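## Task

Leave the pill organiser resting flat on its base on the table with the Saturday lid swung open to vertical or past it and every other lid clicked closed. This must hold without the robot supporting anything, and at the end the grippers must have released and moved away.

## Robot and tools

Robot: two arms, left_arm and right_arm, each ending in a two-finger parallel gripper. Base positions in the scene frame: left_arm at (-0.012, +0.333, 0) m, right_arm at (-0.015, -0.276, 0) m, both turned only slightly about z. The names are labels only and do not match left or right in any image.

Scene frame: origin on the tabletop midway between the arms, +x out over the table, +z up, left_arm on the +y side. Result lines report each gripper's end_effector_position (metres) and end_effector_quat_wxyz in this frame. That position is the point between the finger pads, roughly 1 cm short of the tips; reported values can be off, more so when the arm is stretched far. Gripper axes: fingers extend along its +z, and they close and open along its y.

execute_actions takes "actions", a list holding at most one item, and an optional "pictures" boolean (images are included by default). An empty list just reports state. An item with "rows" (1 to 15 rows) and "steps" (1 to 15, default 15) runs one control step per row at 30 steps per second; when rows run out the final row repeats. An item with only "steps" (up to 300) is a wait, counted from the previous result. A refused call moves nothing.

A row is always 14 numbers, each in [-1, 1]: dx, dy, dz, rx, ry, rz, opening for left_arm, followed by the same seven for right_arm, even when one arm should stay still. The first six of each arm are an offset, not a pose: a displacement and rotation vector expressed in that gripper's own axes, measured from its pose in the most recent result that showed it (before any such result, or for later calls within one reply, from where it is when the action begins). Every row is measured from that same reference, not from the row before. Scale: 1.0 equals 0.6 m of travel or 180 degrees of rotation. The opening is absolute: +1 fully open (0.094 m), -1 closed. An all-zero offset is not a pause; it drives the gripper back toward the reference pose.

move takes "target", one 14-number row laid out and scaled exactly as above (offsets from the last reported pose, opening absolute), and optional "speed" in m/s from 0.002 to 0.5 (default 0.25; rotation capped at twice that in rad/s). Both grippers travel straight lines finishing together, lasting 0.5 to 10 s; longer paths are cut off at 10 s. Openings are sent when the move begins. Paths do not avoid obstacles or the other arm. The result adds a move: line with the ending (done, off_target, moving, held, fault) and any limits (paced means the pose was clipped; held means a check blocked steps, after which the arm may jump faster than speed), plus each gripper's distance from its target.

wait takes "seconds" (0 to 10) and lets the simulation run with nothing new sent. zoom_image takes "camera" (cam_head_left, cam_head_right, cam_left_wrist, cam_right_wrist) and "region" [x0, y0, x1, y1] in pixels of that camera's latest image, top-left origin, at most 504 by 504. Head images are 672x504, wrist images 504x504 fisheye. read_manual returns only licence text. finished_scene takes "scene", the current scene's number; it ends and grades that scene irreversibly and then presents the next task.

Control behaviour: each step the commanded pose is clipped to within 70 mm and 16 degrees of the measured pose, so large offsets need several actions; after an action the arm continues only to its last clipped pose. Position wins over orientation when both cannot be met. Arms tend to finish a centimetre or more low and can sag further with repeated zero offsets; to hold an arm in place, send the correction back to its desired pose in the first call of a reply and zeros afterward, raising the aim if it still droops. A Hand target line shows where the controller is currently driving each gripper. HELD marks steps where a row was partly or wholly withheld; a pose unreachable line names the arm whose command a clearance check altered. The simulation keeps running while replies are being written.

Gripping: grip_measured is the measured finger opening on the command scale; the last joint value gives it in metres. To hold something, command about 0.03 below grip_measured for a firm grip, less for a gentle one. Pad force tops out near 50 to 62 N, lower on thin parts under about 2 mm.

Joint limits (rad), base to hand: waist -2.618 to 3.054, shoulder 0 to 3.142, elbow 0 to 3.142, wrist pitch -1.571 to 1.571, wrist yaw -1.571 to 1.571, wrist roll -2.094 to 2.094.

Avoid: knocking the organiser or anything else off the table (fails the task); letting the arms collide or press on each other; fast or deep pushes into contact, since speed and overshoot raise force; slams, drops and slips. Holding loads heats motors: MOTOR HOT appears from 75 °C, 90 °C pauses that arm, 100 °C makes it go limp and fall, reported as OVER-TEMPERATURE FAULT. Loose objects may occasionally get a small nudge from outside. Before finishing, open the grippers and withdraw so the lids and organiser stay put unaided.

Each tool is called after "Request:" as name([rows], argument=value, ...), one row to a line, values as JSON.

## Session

Request:
execute_actions(actions=[])

Scene clock: 0.00 s of 4800.00 s.
left_arm: end_effector_position=(+0.5107, +0.4771, +0.1081) grip_measured=+1.000 end_effector_quat_wxyz=(+0.074, -0.479, +0.774, -0.406) | right_arm: end_effector_position=(+0.0862, +0.1724, +0.1095) grip_measured=+1.000 end_effector_quat_wxyz=(+0.074, -0.310, +0.732, +0.603)
Joint positions: left_arm=[ 0.452  2.475  2.281 -1.13   0.824 -0.707  0.094] | right_arm=[ 1.003  1.84   0.736  0.744 -0.732  0.801  0.094]
Joint velocities: left_arm=[ 0.007  0.007  0.012  0.037 -0.022 -0.007  0.   ] | right_arm=[-0.007 -0.002  0.002 -0.022  0.081 -0.007  0.   ]
Hand target (left_arm): +0.514, +0.478, +0.126; +0.095, -0.466, +0.778, -0.411
Hand target (right_arm): +0.088, +0.176, +0.123; +0.088, -0.318, +0.718, +0.613
camera_calibration (this result's frames):
cam_left_wrist: T_world_to_cam=[[0.745452, -0.0285305, 0.665949, -0.441677], [-0.627381, -0.367511, 0.686534, 0.455471], [0.225157, -0.929581, -0.291861, 0.491891], [0, 0, 0, 1]] pos_world=[0.50425, 0.612042, 0.125001]
cam_right_wrist: T_world_to_cam=[[0.297832, -0.171718, -0.939047, 0.11109], [-0.777956, -0.613753, -0.134506, 0.235589], [-0.553246, 0.770597, -0.316384, 0.0663109], [0, 0, 0, 1]] pos_world=[0.186878, 0.112571, 0.156986]

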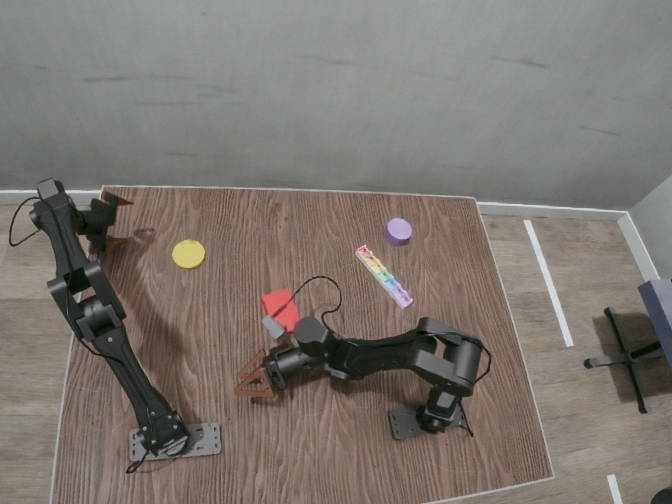

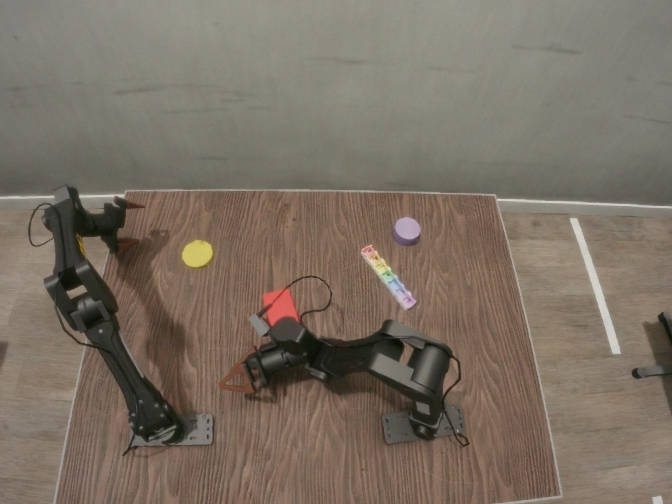

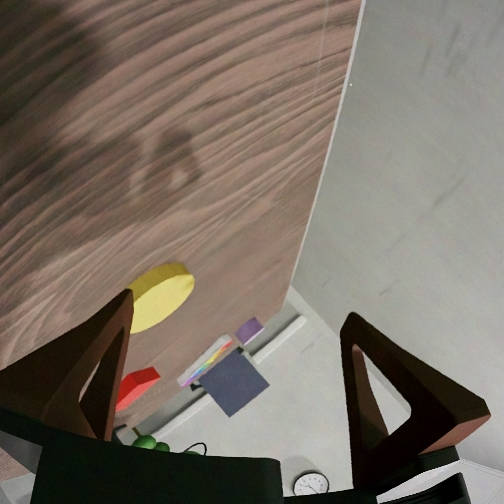

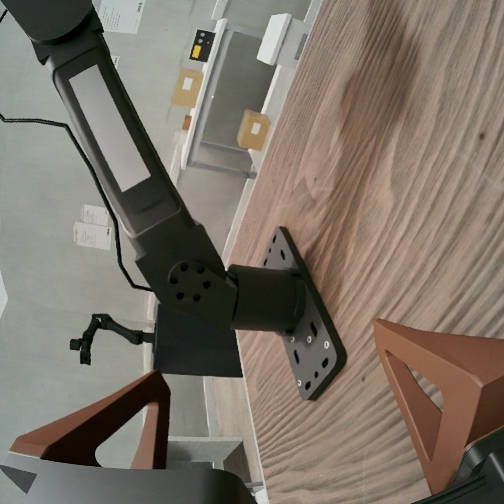

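Request:
zoom_image(camera="cam_head_right", region=[340, 210, 450, 320])

Request:
zoom_image(camera="cam_head_left", region=[335, 210, 445, 320])

Region (340, 210, 450, 320) of cam_head_right's 672x504 image, scaled by 4.582, with more detail than that image has.

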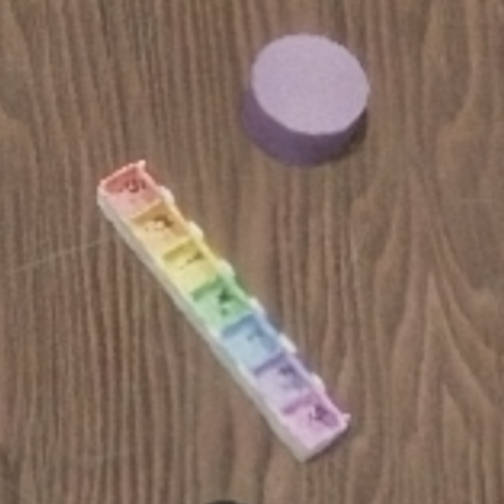

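Region (335, 210, 445, 320) of cam_head_left's 672x504 image, scaled by 4.582, with more detail than that image has.

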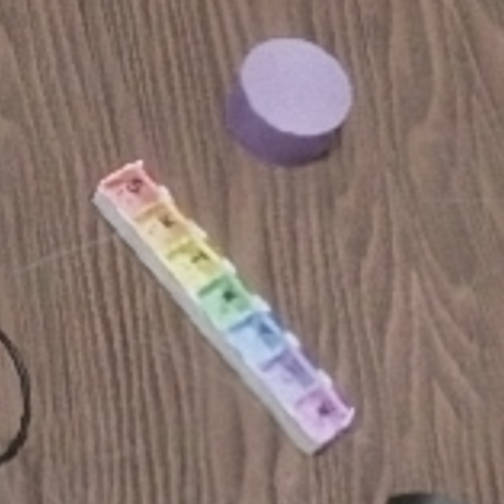

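Request:
move(target=[0.779,0.155,0.003,0.0228,0.0422,0.654,1, -0.187,-0.281,-0.7445,0.3825,0.1639,0.064,1], speed=0.3)

Scene clock: 60.47 s of 4800.00 s.
left_arm: end_effector_position=(+0.1984, +0.1194, +0.1663) grip_measured=+1.000 end_effector_quat_wxyz=(+0.332, +0.434, +0.813, -0.202) | right_arm: end_effector_position=(+0.3771, -0.2095, +0.1285) grip_measured=+1.000 end_effector_quat_wxyz=(-0.017, -0.281, +0.960, +0.009)
Joint positions: left_arm=[-0.686  1.005  0.767 -0.579  0.288  0.238  0.094] | right_arm=[ 0.078  2.116  2.004 -1.495 -0.014 -0.41   0.094]
Joint velocities: left_arm=[-0.002 -0.012  0.002  0.007  0.007  0.022  0.   ] | right_arm=[-0.007  0.002  0.017 -0.051 -0.037  0.051  0.   ]
Hand target (left_arm): +0.198, +0.117, +0.177; +0.355, +0.439, +0.800, -0.204
Hand target (right_arm): +0.382, -0.212, +0.140; -0.002, -0.282, +0.959, +0.002
Off the commanded pose (left_arm): 0.005 m, 3 deg.
Off the commanded pose (right_arm): 0.015 m, 2 deg.
After step 90, 53.40 s passed at rest.
move: off_target (left_arm, right_arm)
camera_calibration (this result's frames):
cam_left_wrist: T_world_to_cam=[[-0.764682, -0.610299, 0.206875, 0.187611], [-0.64309, 0.743247, -0.184444, 0.103442], [-0.0411931, -0.27408, -0.960824, 0.332565], [0, 0, 0, 1]] pos_world=[0.223684, 0.128765, 0.299803]
cam_right_wrist: T_world_to_cam=[[0.283938, -0.958477, -0.0264762, -0.300121], [-0.892042, -0.274182, 0.359284, 0.280702], [-0.351625, -0.0783966, -0.932853, 0.352932], [0, 0, 0, 1]] pos_world=[0.459714, -0.183027, 0.220436]

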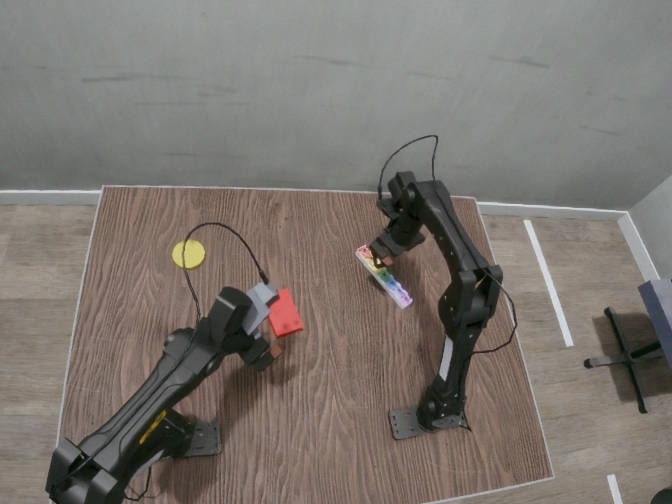

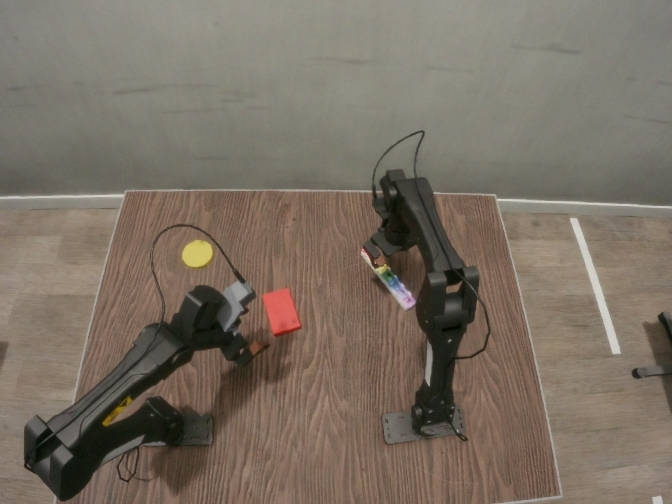

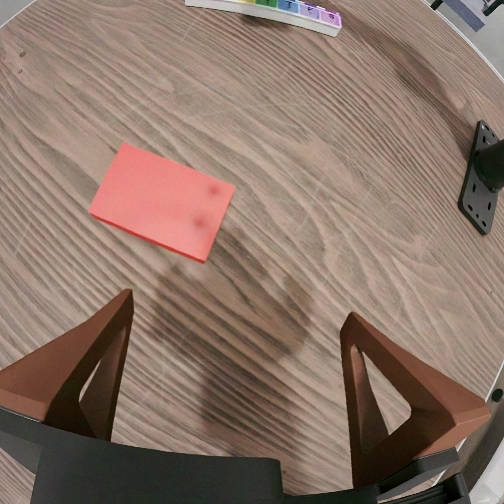

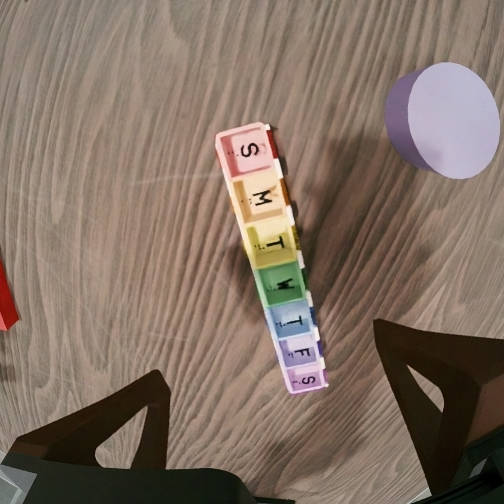

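Request:
move(target=[0,0,0,0,0,0.5,-0.15, 0.018,-0.023,0.148,0,0,0,1], speed=0.2)

Scene clock: 81.23 s of 4800.00 s.
left_arm: end_effector_position=(+0.1991, +0.1210, +0.1653) grip_measured=-0.148 end_effector_quat_wxyz=(+0.373, +0.882, +0.270, +0.095) | right_arm: end_effector_position=(+0.3709, -0.2218, +0.0411) grip_measured=+1.000 end_effector_quat_wxyz=(-0.025, -0.282, +0.959, +0.010)
Joint positions: left_arm=[-0.686  1.005  0.767 -0.583  0.278  1.809  0.04 ] | right_arm=[ 0.05   2.116  1.655 -1.162 -0.013 -0.442  0.094]
Joint velocities: left_arm=[ 0.002 -0.002  0.002 -0.007  0.066  0.081 -0.001] | right_arm=[-0.007  0.012  0.022  0.007  0.066 -0.007  0.   ]
Hand target (left_arm): +0.198, +0.119, +0.166; +0.377, +0.882, +0.268, +0.092
Hand target (right_arm): +0.373, -0.225, +0.039; -0.017, -0.281, +0.960, +0.009
Off the commanded pose (left_arm): 0.002 m, 1 deg.
Off the commanded pose (right_arm): 0.005 m, 1 deg.
After step 90, 13.30 s passed at rest.
move: done
camera_calibration (this result's frames):
cam_left_wrist: T_world_to_cam=[[-0.573472, 0.490094, -0.656459, 0.160753], [0.421945, 0.863556, 0.276103, -0.20025], [0.702206, -0.118652, -0.702018, 0.122422], [0, 0, 0, 1]] pos_world=[0.0907164, 0.108668, 0.24676]
cam_right_wrist: T_world_to_cam=[[0.28643, -0.957653, -0.0293137, -0.313072], [-0.88551, -0.276287, 0.373546, 0.299737], [-0.365826, -0.0810373, -0.927148, 0.272681], [0, 0, 0, 1]] pos_world=[0.454847, -0.194903, 0.131673]

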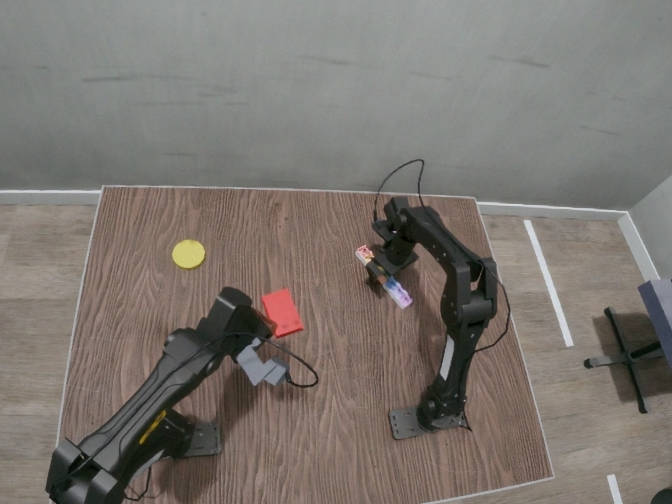

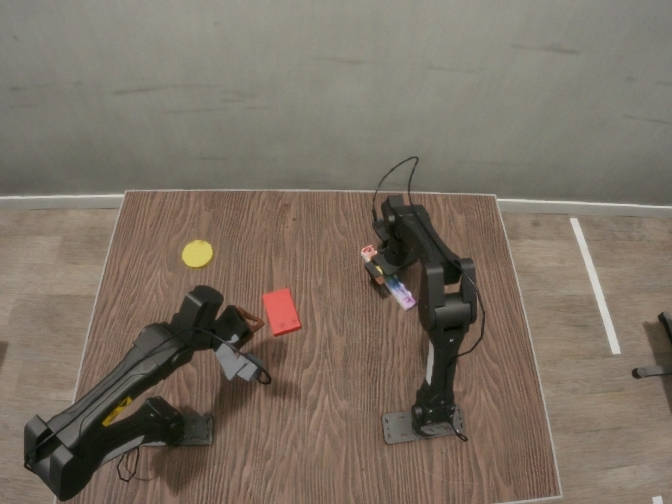

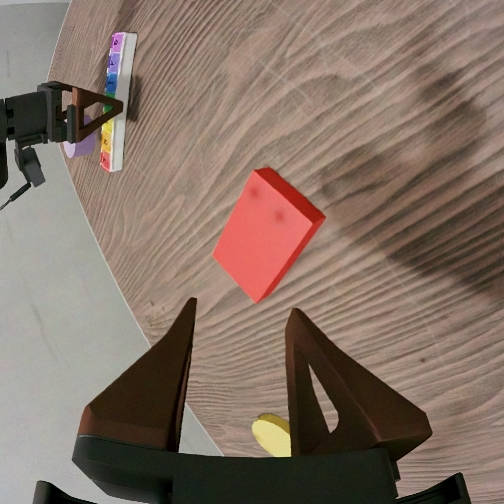

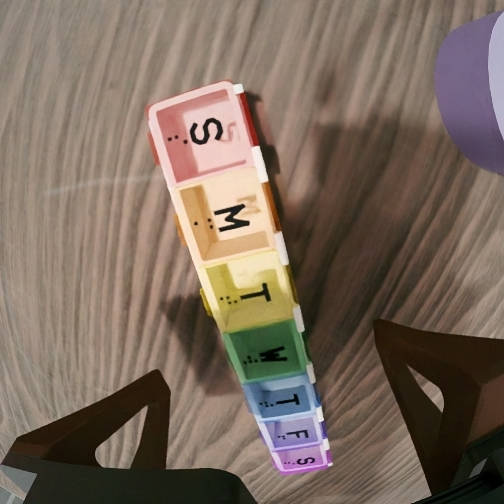

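Request:
move(target=[0,0,0,0,0,0,-0.15, 0,0,0.028,0,0,0,1], speed=0.1)

Request:
move(target=[0,0,0,0,0,0,-0.15, 0,0,0,0,0,0,-0.36])

Scene clock: 91.23 s of 4800.00 s.
left_arm: end_effector_position=(+0.1999, +0.1218, +0.1650) grip_measured=-0.148 end_effector_quat_wxyz=(+0.371, +0.883, +0.269, +0.098) | right_arm: end_effector_position=(+0.3670, -0.2223, +0.0243) grip_measured=+1.000 end_effector_quat_wxyz=(-0.036, -0.282, +0.959, +0.012)
Joint positions: left_arm=[-0.686  1.005  0.767 -0.583  0.272  1.814  0.04 ] | right_arm=[ 0.05   2.139  1.621 -1.127 -0.013 -0.442  0.094]
Joint velocities: left_arm=[ 0.007 -0.007 -0.012 -0.081  0.007 -0.007  0.   ] | right_arm=[-0.007 -0.002  0.002 -0.007  0.007  0.037  0.   ]
Hand target (left_arm): +0.199, +0.121, +0.165; +0.373, +0.882, +0.270, +0.095
Hand target (right_arm): +0.370, -0.222, +0.024; -0.025, -0.282, +0.959, +0.010
Off the commanded pose (left_arm): 0.001 m, 0 deg.
Off the commanded pose (right_arm): 0.003 m, 1 deg.
After step 90, 6.20 s passed at rest.
move: done
camera_calibration (this result's frames):
cam_left_wrist: T_world_to_cam=[[-0.570411, 0.493048, -0.656913, 0.1598], [0.419358, 0.86251, 0.283222, -0.201734], [0.706237, -0.113929, -0.698749, 0.119851], [0, 0, 0, 1]] pos_world=[0.0911071, 0.108863, 0.245856]
cam_right_wrist: T_world_to_cam=[[0.286101, -0.957634, -0.032905, -0.312732], [-0.876842, -0.275502, 0.394013, 0.298935], [-0.386386, -0.0838749, -0.918516, 0.262371], [0, 0, 0, 1]] pos_world=[0.452968, -0.19512, 0.112917]

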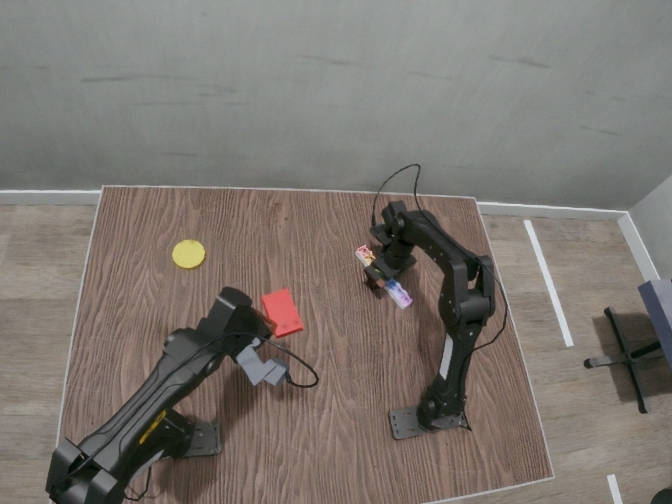

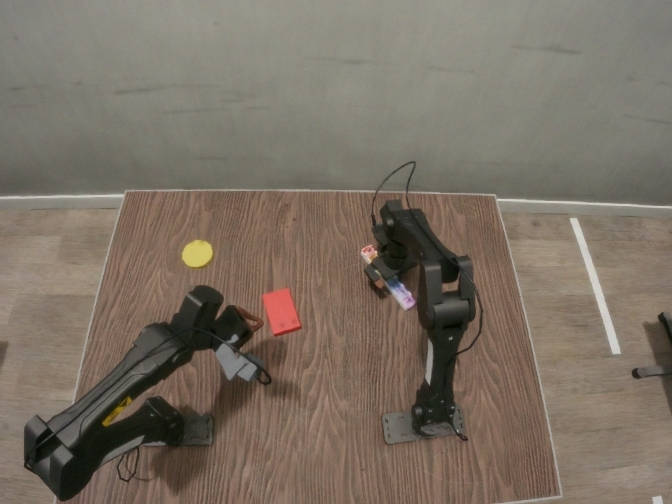

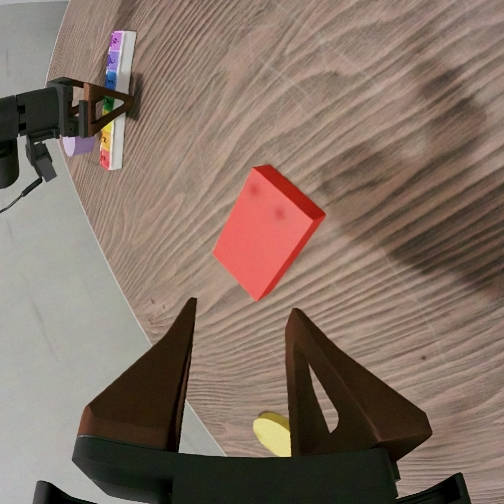

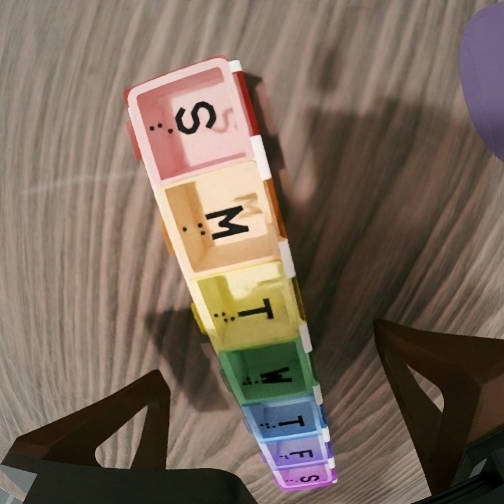

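Scene clock: 91.73 s of 4800.00 s.
left_arm: end_effector_position=(+0.2008, +0.1226, +0.1648) grip_measured=-0.148 end_effector_quat_wxyz=(+0.370, +0.883, +0.269, +0.101) | right_arm: end_effector_position=(+0.3670, -0.2224, +0.0243) grip_measured=-0.303 end_effector_quat_wxyz=(-0.036, -0.282, +0.959, +0.012)
Joint positions: left_arm=[-0.686  1.005  0.767 -0.583  0.265  1.817  0.04 ] | right_arm=[ 0.05   2.139  1.621 -1.127 -0.012 -0.442  0.033]
Joint velocities: left_arm=[ 0.007 -0.002  0.002 -0.066 -0.051  0.022  0.   ] | right_arm=[-0.002 -0.007 -0.007  0.022  0.037 -0.007 -0.   ]
Hand target (left_arm): +0.200, +0.122, +0.165; +0.371, +0.883, +0.270, +0.098
Hand target (right_arm): +0.367, -0.222, +0.024; -0.036, -0.282, +0.959, +0.012
Off the commanded pose (left_arm): 0.001 m, 0 deg.
Off the commanded pose (right_arm): 0.000 m, 0 deg.
move: done
camera_calibration (this result's frames):
cam_left_wrist: T_world_to_cam=[[-0.568496, 0.495034, -0.65708, 0.159138], [0.41608, 0.862029, 0.289454, -0.202998], [0.709711, -0.108845, -0.696034, 0.117433], [0, 0, 0, 1]] pos_world=[0.0915887, 0.108994, 0.245062]
cam_right_wrist: T_world_to_cam=[[0.286129, -0.957639, -0.0325296, -0.31282], [-0.876854, -0.275378, 0.394074, 0.298954], [-0.386338, -0.0842323, -0.918503, 0.26227], [0, 0, 0, 1]] pos_world=[0.452971, -0.195151, 0.11291]

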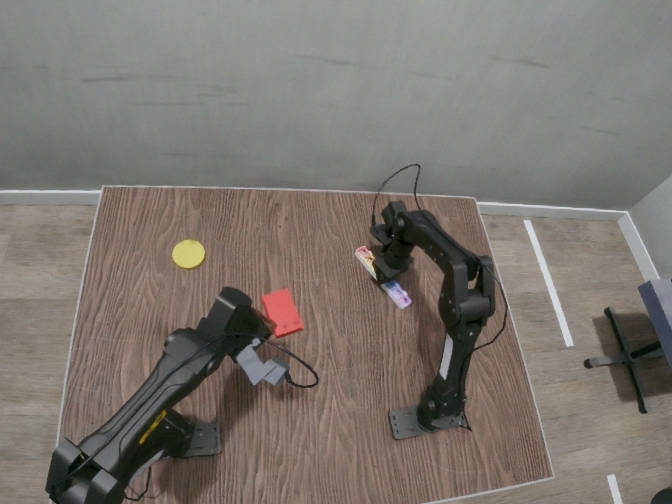

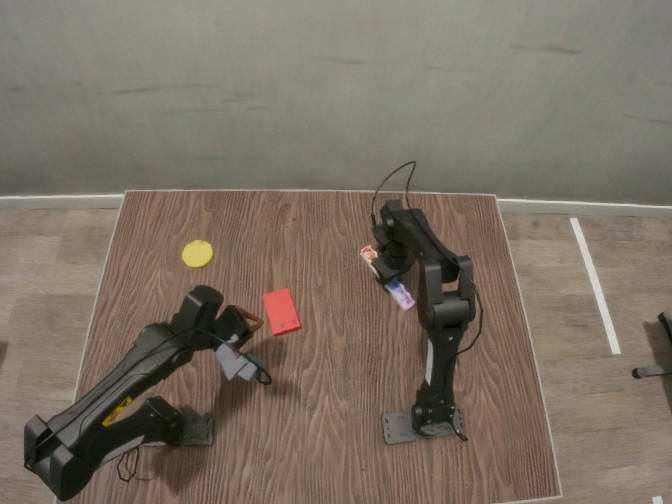

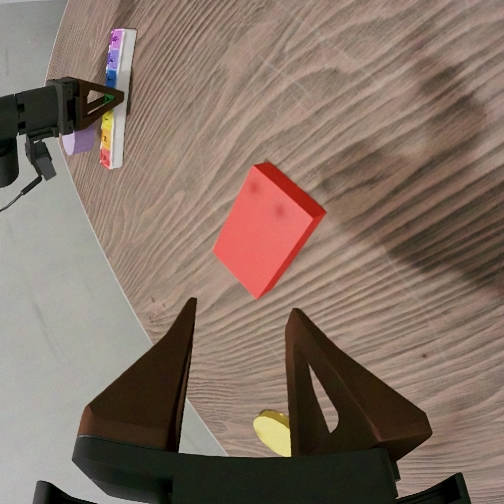

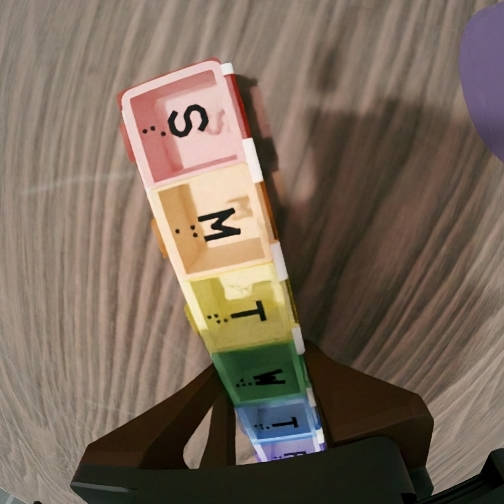

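Request:
move(target=[-0.181,0.106,0.230,-0.02,0,0,-0.15, 0,0.218,-0.016,0,0,0,-0.36], speed=0.12)

Scene clock: 109.00 s of 4800.00 s.
left_arm: end_effector_position=(+0.1823, -0.0435, +0.0946) grip_measured=-0.148 end_effector_quat_wxyz=(+0.374, +0.882, +0.266, +0.106) | right_arm: end_effector_position=(+0.2969, -0.1178, +0.0315) grip_measured=-0.303 end_effector_quat_wxyz=(-0.051, -0.284, +0.958, +0.003)
Joint positions: left_arm=[-1.198  1.579  0.868 -0.066 -0.099  1.458  0.04 ] | right_arm=[ 0.374  2.021  1.468 -1.117 -0.022 -0.122  0.033]
Joint velocities: left_arm=[-0.007 -0.002  0.002 -0.051 -0.007 -0.095 -0.   ] | right_arm=[-0.012 -0.007 -0.007  0.037  0.037  0.022 -0.001]
Hand target (left_arm): +0.185, -0.057, +0.110; +0.397, +0.872, +0.267, +0.105
Hand target (right_arm): +0.298, -0.115, +0.039; -0.035, -0.282, +0.959, +0.010
Off the commanded pose (left_arm): 0.025 m, 3 deg.
Off the commanded pose (right_arm): 0.010 m, 2 deg.
After step 90, 12.10 s passed at rest.
move: off_target (left_arm)
camera_calibration (this result's frames):
cam_left_wrist: T_world_to_cam=[[-0.558482, 0.492708, -0.667336, 0.183764], [0.414057, 0.862679, 0.290416, -0.031482], [0.718787, -0.114123, -0.6858, 0.0607647], [0, 0, 0, 1]] pos_world=[0.0719875, -0.0564485, 0.173448]
cam_right_wrist: T_world_to_cam=[[0.289551, -0.957052, -0.0145642, -0.193866], [-0.865814, -0.268374, 0.422306, 0.260174], [-0.408077, -0.109669, -0.906336, 0.25365], [0, 0, 0, 1]] pos_world=[0.384905, -0.0878981, 0.117196]

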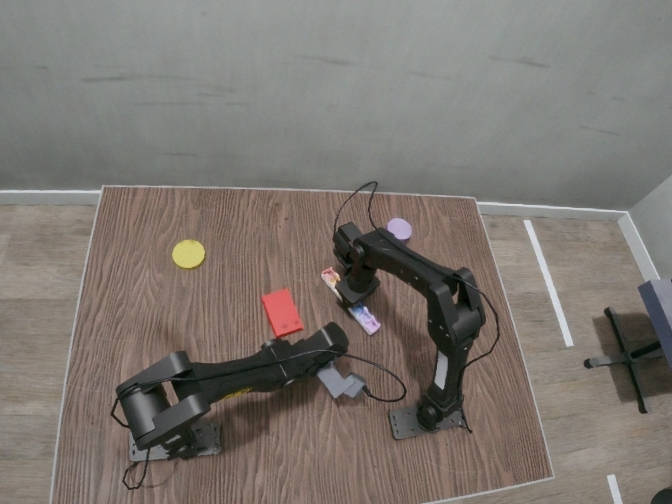

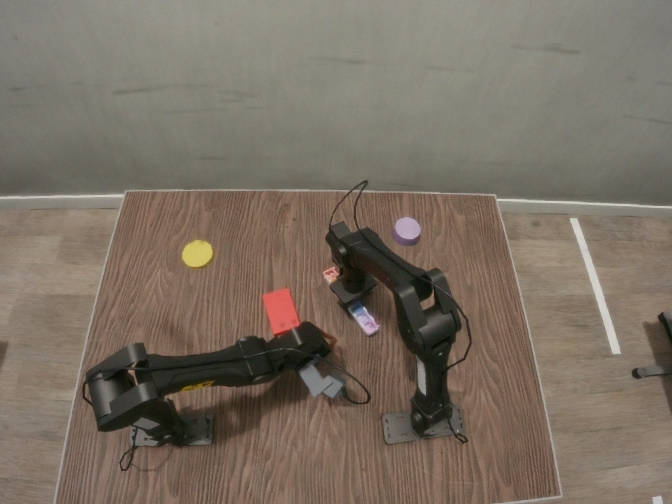

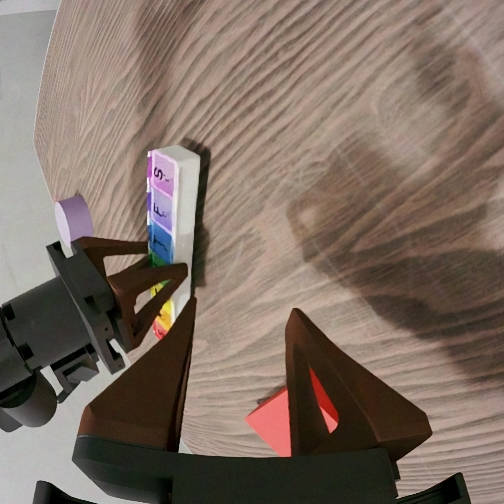

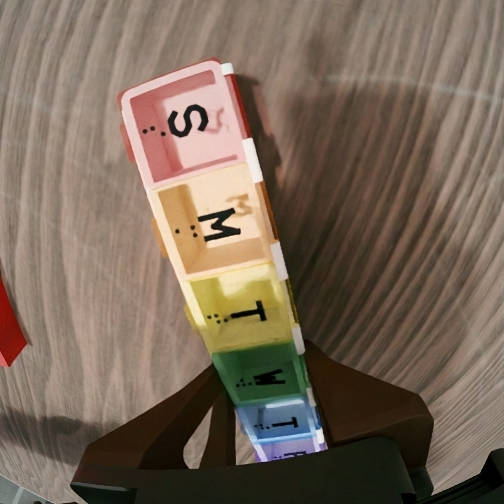

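Request:
move(target=[0,0,0,-0.015,0,0,-0.15, 0,0,0.020,0,-0.012,0,-0.36], speed=0.05)

Request:
zoom_image(camera="cam_left_wrist", region=[120, 120, 260, 300])

Scene clock: 115.90 s of 4800.00 s.
left_arm: end_effector_position=(+0.1829, -0.0420, +0.0896) grip_measured=-0.148 end_effector_quat_wxyz=(+0.383, +0.878, +0.264, +0.112) | right_arm: end_effector_position=(+0.2938, -0.1193, +0.0225) grip_measured=-0.303 end_effector_quat_wxyz=(-0.046, -0.283, +0.958, +0.003)
Joint positions: left_arm=[-1.198  1.579  0.827 -0.003 -0.106  1.464  0.04 ] | right_arm=[ 0.374  2.011  1.416 -1.066 -0.022 -0.121  0.033]
Joint velocities: left_arm=[-0.012 -0.002  0.002  0.022  0.007  0.007 -0.001] | right_arm=[ 0.007  0.007 -0.012  0.037 -0.051 -0.007  0.001]
Hand target (left_arm): +0.182, -0.044, +0.095; +0.395, +0.873, +0.263, +0.112
Hand target (right_arm): +0.296, -0.118, +0.020; -0.033, -0.283, +0.958, +0.008
Off the commanded pose (left_arm): 0.005 m, 1 deg.
Off the commanded pose (right_arm): 0.004 m, 2 deg.
After step 90, 2.97 s passed at rest.
move: done
camera_calibration (this result's frames):
cam_left_wrist: T_world_to_cam=[[-0.546867, 0.481926, -0.684604, 0.178956], [0.408609, 0.867345, 0.284167, -0.0298582], [0.730736, -0.124334, -0.671242, 0.0531109], [0, 0, 0, 1]] pos_world=[0.0712553, -0.0537426, 0.166649]
cam_right_wrist: T_world_to_cam=[[0.288592, -0.957319, -0.0159888, -0.194281], [-0.869711, -0.269093, 0.413753, 0.262049], [-0.400396, -0.1055, -0.910249, 0.24239], [0, 0, 0, 1]] pos_world=[0.381027, -0.0899013, 0.109106]

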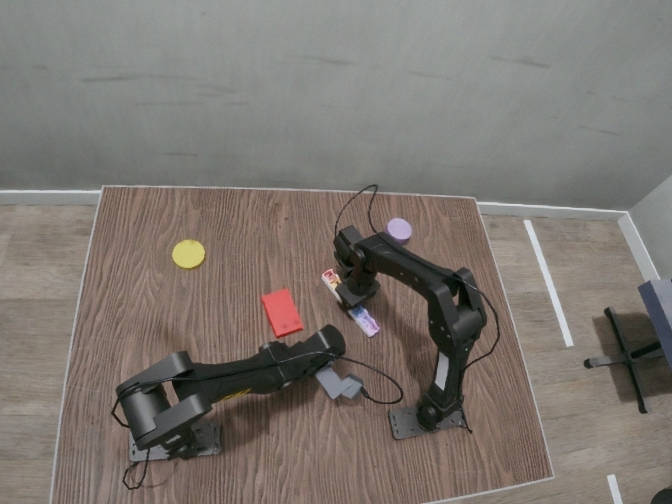

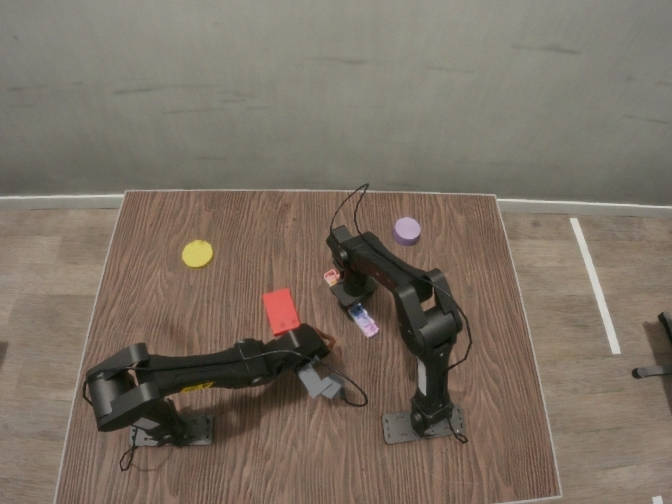

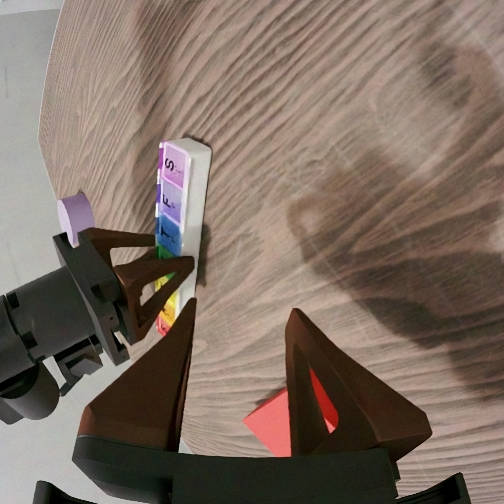

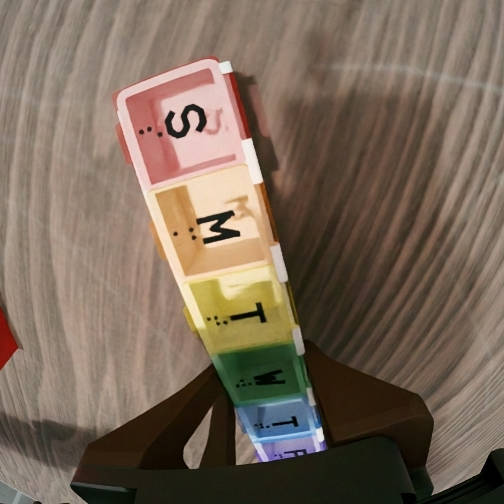

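Region (120, 120, 260, 300) of cam_left_wrist's 504x504 image, scaled by 2.800, with more detail than that image has.

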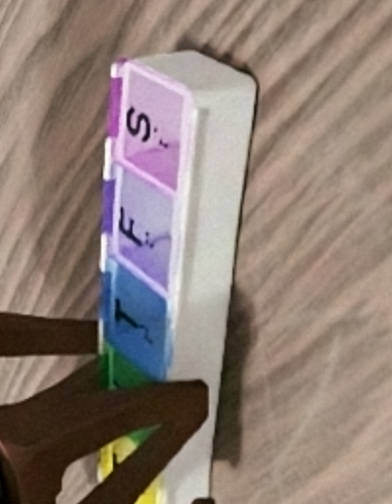

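Request:
move(target=[-0.026,0.079,0.175,-0.02,0,0,-0.15, 0,0,0.003,0,0,0,-0.36], speed=0.1)

Scene clock: 130.67 s of 4800.00 s.
left_arm: end_effector_position=(+0.2229, -0.1265, +0.0335) grip_measured=-0.148 end_effector_quat_wxyz=(+0.386, +0.878, +0.260, +0.117) | right_arm: end_effector_position=(+0.2938, -0.1193, +0.0225) grip_measured=-0.303 end_effector_quat_wxyz=(-0.046, -0.283, +0.958, +0.003)
Joint positions: left_arm=[-1.198  2.022  1.122  0.153 -0.111  1.475  0.04 ] | right_arm=[ 0.374  2.011  1.416 -1.066 -0.022 -0.121  0.033]
Joint velocities: left_arm=[-0.012 -0.017 -0.007  0.022  0.022 -0.022  0.001] | right_arm=[-0.007 -0.007 -0.017  0.037 -0.007  0.051 -0.001]
Hand target (left_arm): +0.229, -0.140, +0.050; +0.410, +0.866, +0.260, +0.120
Hand target (right_arm): +0.294, -0.119, +0.021; -0.046, -0.283, +0.958, +0.003
Off the commanded pose (left_arm): 0.026 m, 3 deg.
Off the commanded pose (right_arm): 0.002 m, 0 deg.
After step 90, 10.23 s passed at rest.
move: off_target (left_arm)
camera_calibration (this result's frames):
cam_left_wrist: T_world_to_cam=[[-0.535833, 0.482904, -0.692595, 0.201189], [0.407563, 0.866332, 0.288725, 0.0429684], [0.739443, -0.127567, -0.661022, -0.0269569], [0, 0, 0, 1]] pos_world=[0.110225, -0.137819, 0.109117]
cam_right_wrist: T_world_to_cam=[[0.288592, -0.957319, -0.0159888, -0.194281], [-0.869711, -0.269093, 0.413753, 0.262049], [-0.400396, -0.1055, -0.910249, 0.24239], [0, 0, 0, 1]] pos_world=[0.381027, -0.0899013, 0.109106]

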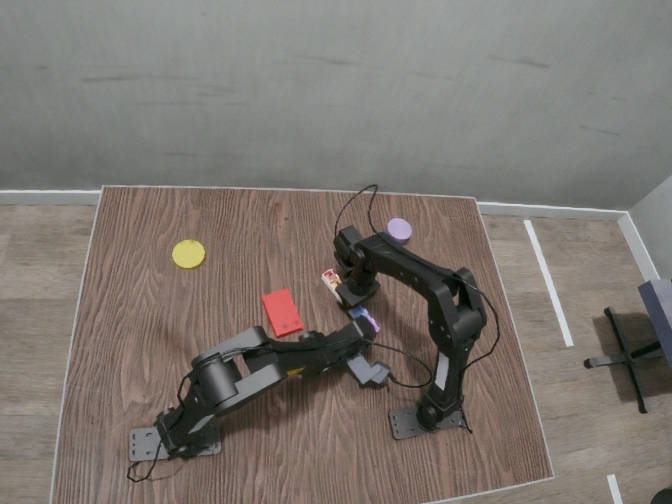

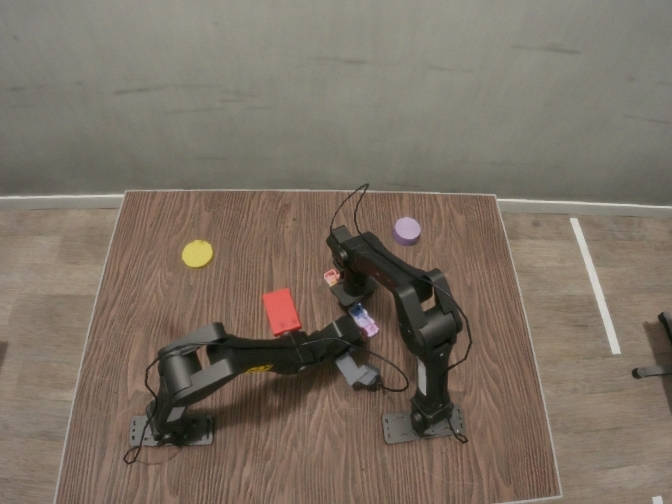

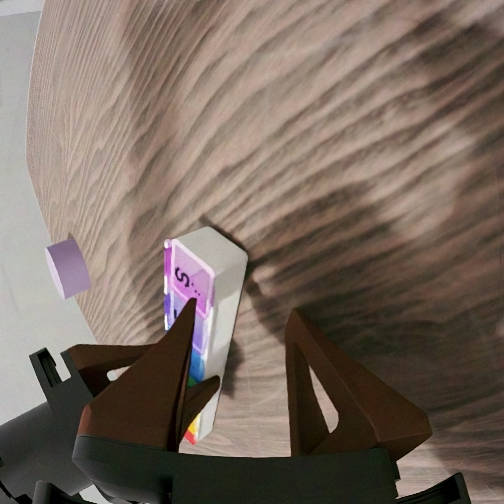

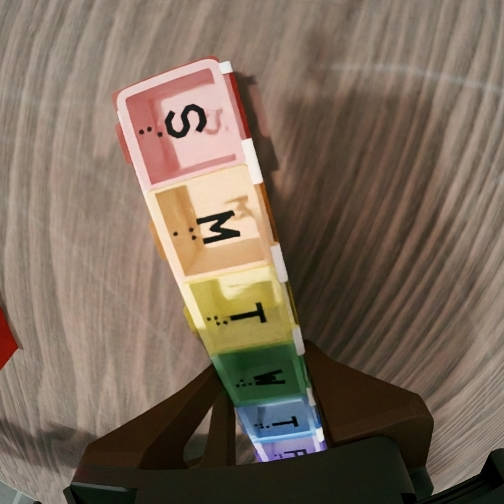

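Request:
zoom_image(camera="cam_left_wrist", region=[150, 210, 310, 370])

Region (150, 210, 310, 370) of cam_left_wrist's 504x504 image, scaled by 3.150, with more detail than that image has.

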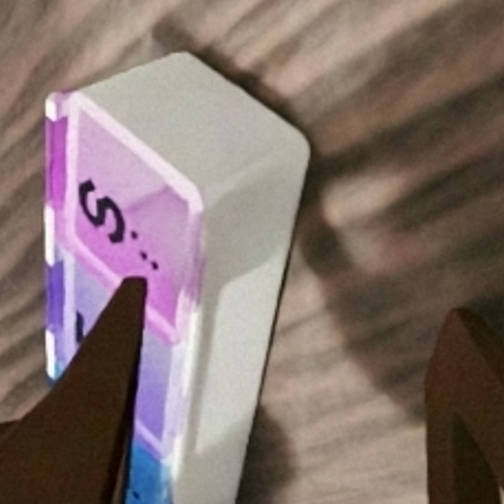

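Request:
move(target=[0,0.058,0.0145,-0.03,0,0,-0.15, 0,0,0.003,0,0,0,-0.36], speed=0.04)

Request:
zoom_image(camera="cam_left_wrist", region=[150, 210, 310, 370])

Scene clock: 144.13 s of 4800.00 s.
left_arm: end_effector_position=(+0.2296, -0.1401, +0.0387) grip_measured=-0.148 end_effector_quat_wxyz=(+0.405, +0.871, +0.251, +0.125) | right_arm: end_effector_position=(+0.2938, -0.1193, +0.0225) grip_measured=-0.303 end_effector_quat_wxyz=(-0.046, -0.283, +0.958, +0.003)
Joint positions: left_arm=[-1.198  2.053  1.155  0.196 -0.114  1.495  0.04 ] | right_arm=[ 0.374  2.011  1.416 -1.066 -0.022 -0.121  0.033]
Joint velocities: left_arm=[-0.007 -0.012 -0.007 -0.037 -0.037  0.081 -0.001] | right_arm=[-0.002 -0.007 -0.007  0.051 -0.007  0.066  0.001]
Hand target (left_arm): +0.239, -0.151, +0.054; +0.427, +0.859, +0.253, +0.129
Hand target (right_arm): +0.294, -0.119, +0.021; -0.046, -0.283, +0.958, +0.003
Off the commanded pose (left_arm): 0.021 m, 3 deg.
Off the commanded pose (right_arm): 0.002 m, 0 deg.
After step 90, 9.00 s passed at rest.
move: off_target (left_arm)
camera_calibration (this result's frames):
cam_left_wrist: T_world_to_cam=[[-0.507453, 0.465613, -0.725048, 0.207248], [0.408029, 0.870963, 0.273742, 0.0516318], [0.758949, -0.15693, -0.631957, -0.0399401], [0, 0, 0, 1]] pos_world=[0.114414, -0.147735, 0.110891]
cam_right_wrist: T_world_to_cam=[[0.288592, -0.957319, -0.0159888, -0.194281], [-0.869711, -0.269093, 0.413753, 0.262049], [-0.400396, -0.1055, -0.910249, 0.24239], [0, 0, 0, 1]] pos_world=[0.381027, -0.0899013, 0.109106]

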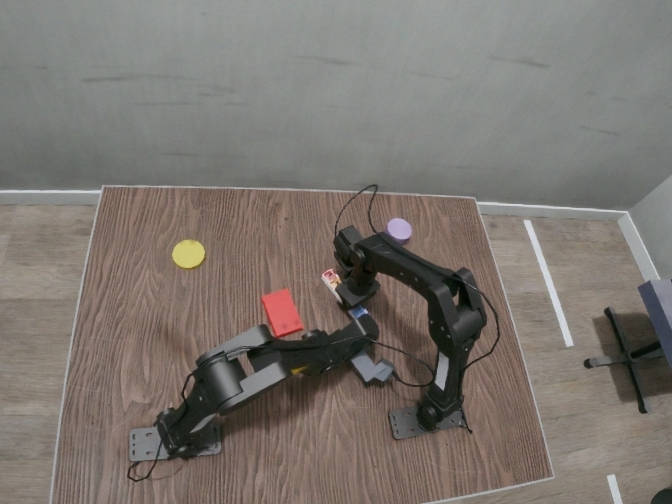

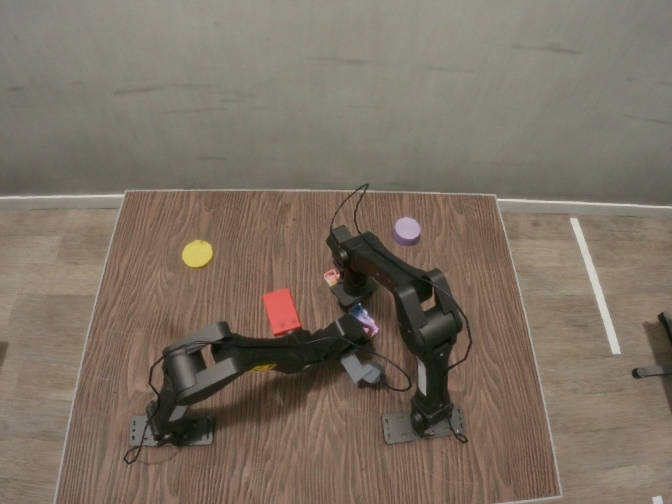

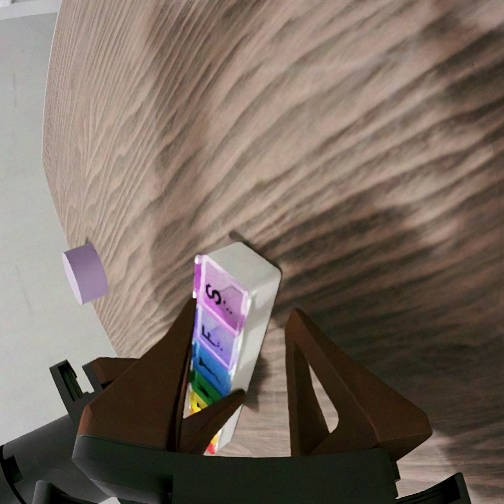

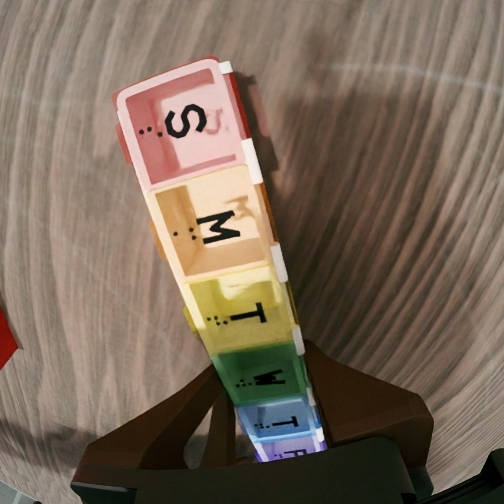

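Region (150, 210, 310, 370) of cam_left_wrist's 504x504 image, scaled by 3.150, with more detail than that image has.

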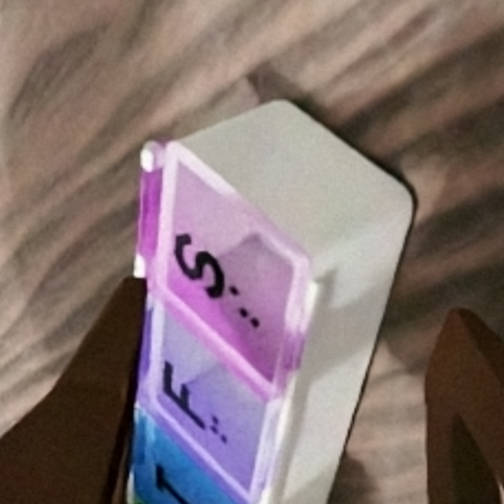

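Request:
move(target=[0,0.054,0.0285,-0.02,0,0,-0.15, 0,0,0.003,0,0,0,-0.36], speed=0.04)

Request:
zoom_image(camera="cam_left_wrist", region=[170, 210, 330, 370])

Scene clock: 153.87 s of 4800.00 s.
left_arm: end_effector_position=(+0.2365, -0.1546, +0.0357) grip_measured=-0.148 end_effector_quat_wxyz=(+0.405, +0.872, +0.243, +0.129) | right_arm: end_effector_position=(+0.2940, -0.1199, +0.0225) grip_measured=-0.303 end_effector_quat_wxyz=(-0.046, -0.287, +0.957, +0.002)
Joint positions: left_arm=[-1.198  2.109  1.229  0.182 -0.115  1.512  0.04 ] | right_arm=[ 0.374  2.011  1.416 -1.066 -0.019 -0.129  0.033]
Joint velocities: left_arm=[ 0.012 -0.007  0.022 -0.125 -0.007 -0.051  0.   ] | right_arm=[-0.017 -0.002 -0.007  0.022  0.037  0.007 -0.001]
Hand target (left_arm): +0.247, -0.167, +0.053; +0.432, +0.858, +0.246, +0.133
Hand target (right_arm): +0.294, -0.119, +0.021; -0.046, -0.283, +0.958, +0.004
Off the commanded pose (left_arm): 0.025 m, 4 deg.
Off the commanded pose (right_arm): 0.002 m, 1 deg.
After step 90, 5.57 s passed at rest.
move: off_target (left_arm)
camera_calibration (this result's frames):
cam_left_wrist: T_world_to_cam=[[-0.493445, 0.473652, -0.729497, 0.213412], [0.413007, 0.865727, 0.282739, 0.0599393], [0.765465, -0.161772, -0.622811, -0.051946], [0, 0, 0, 1]] pos_world=[0.120315, -0.161378, 0.106384]
cam_right_wrist: T_world_to_cam=[[0.29726, -0.954702, -0.0134214, -0.197178], [-0.86779, -0.276008, 0.413231, 0.260757], [-0.398217, -0.11119, -0.910528, 0.241112], [0, 0, 0, 1]] pos_world=[0.38091, -0.0894661, 0.109139]

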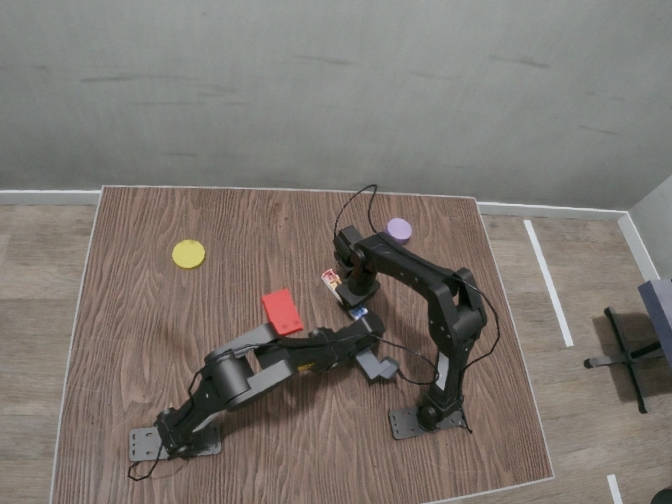

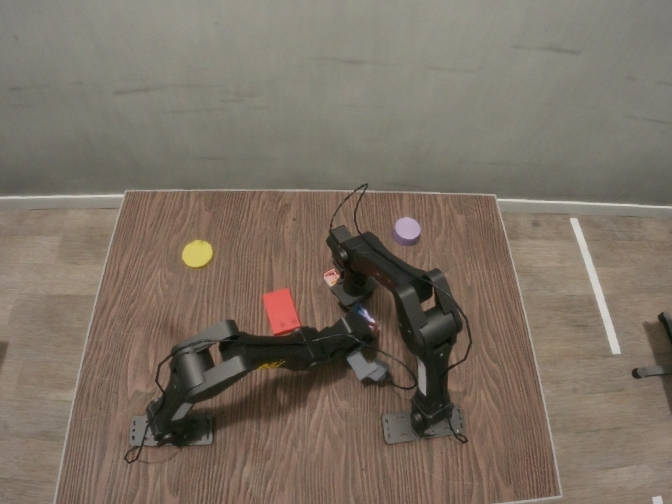

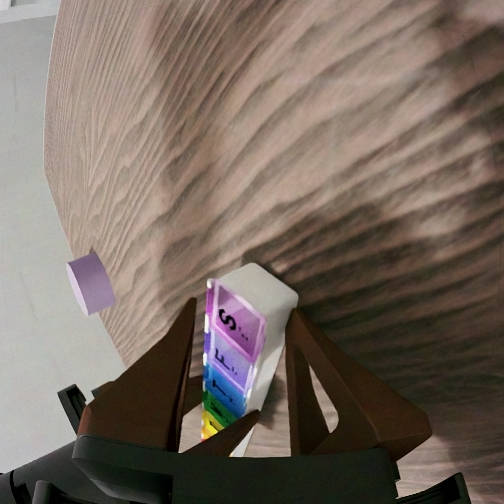

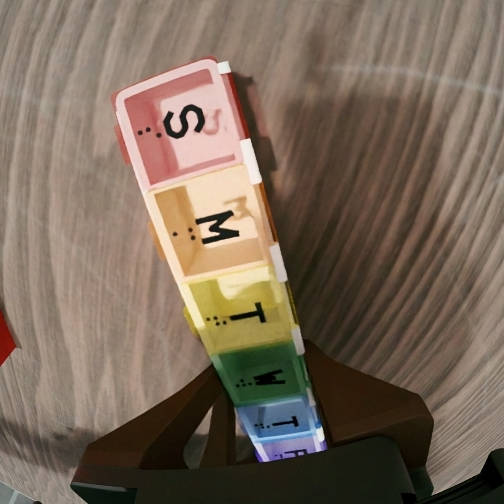

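Region (170, 210, 330, 370) of cam_left_wrist's 504x504 image, scaled by 3.150, with more detail than that image has.

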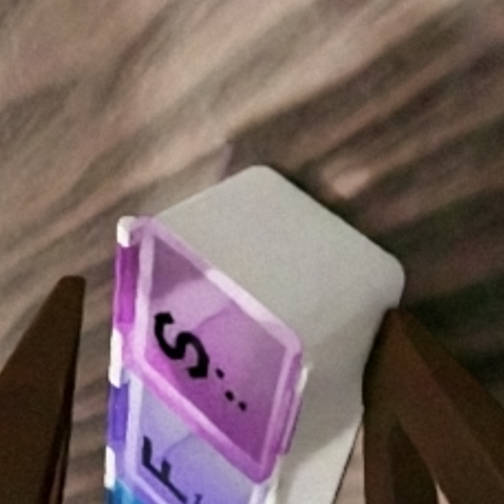

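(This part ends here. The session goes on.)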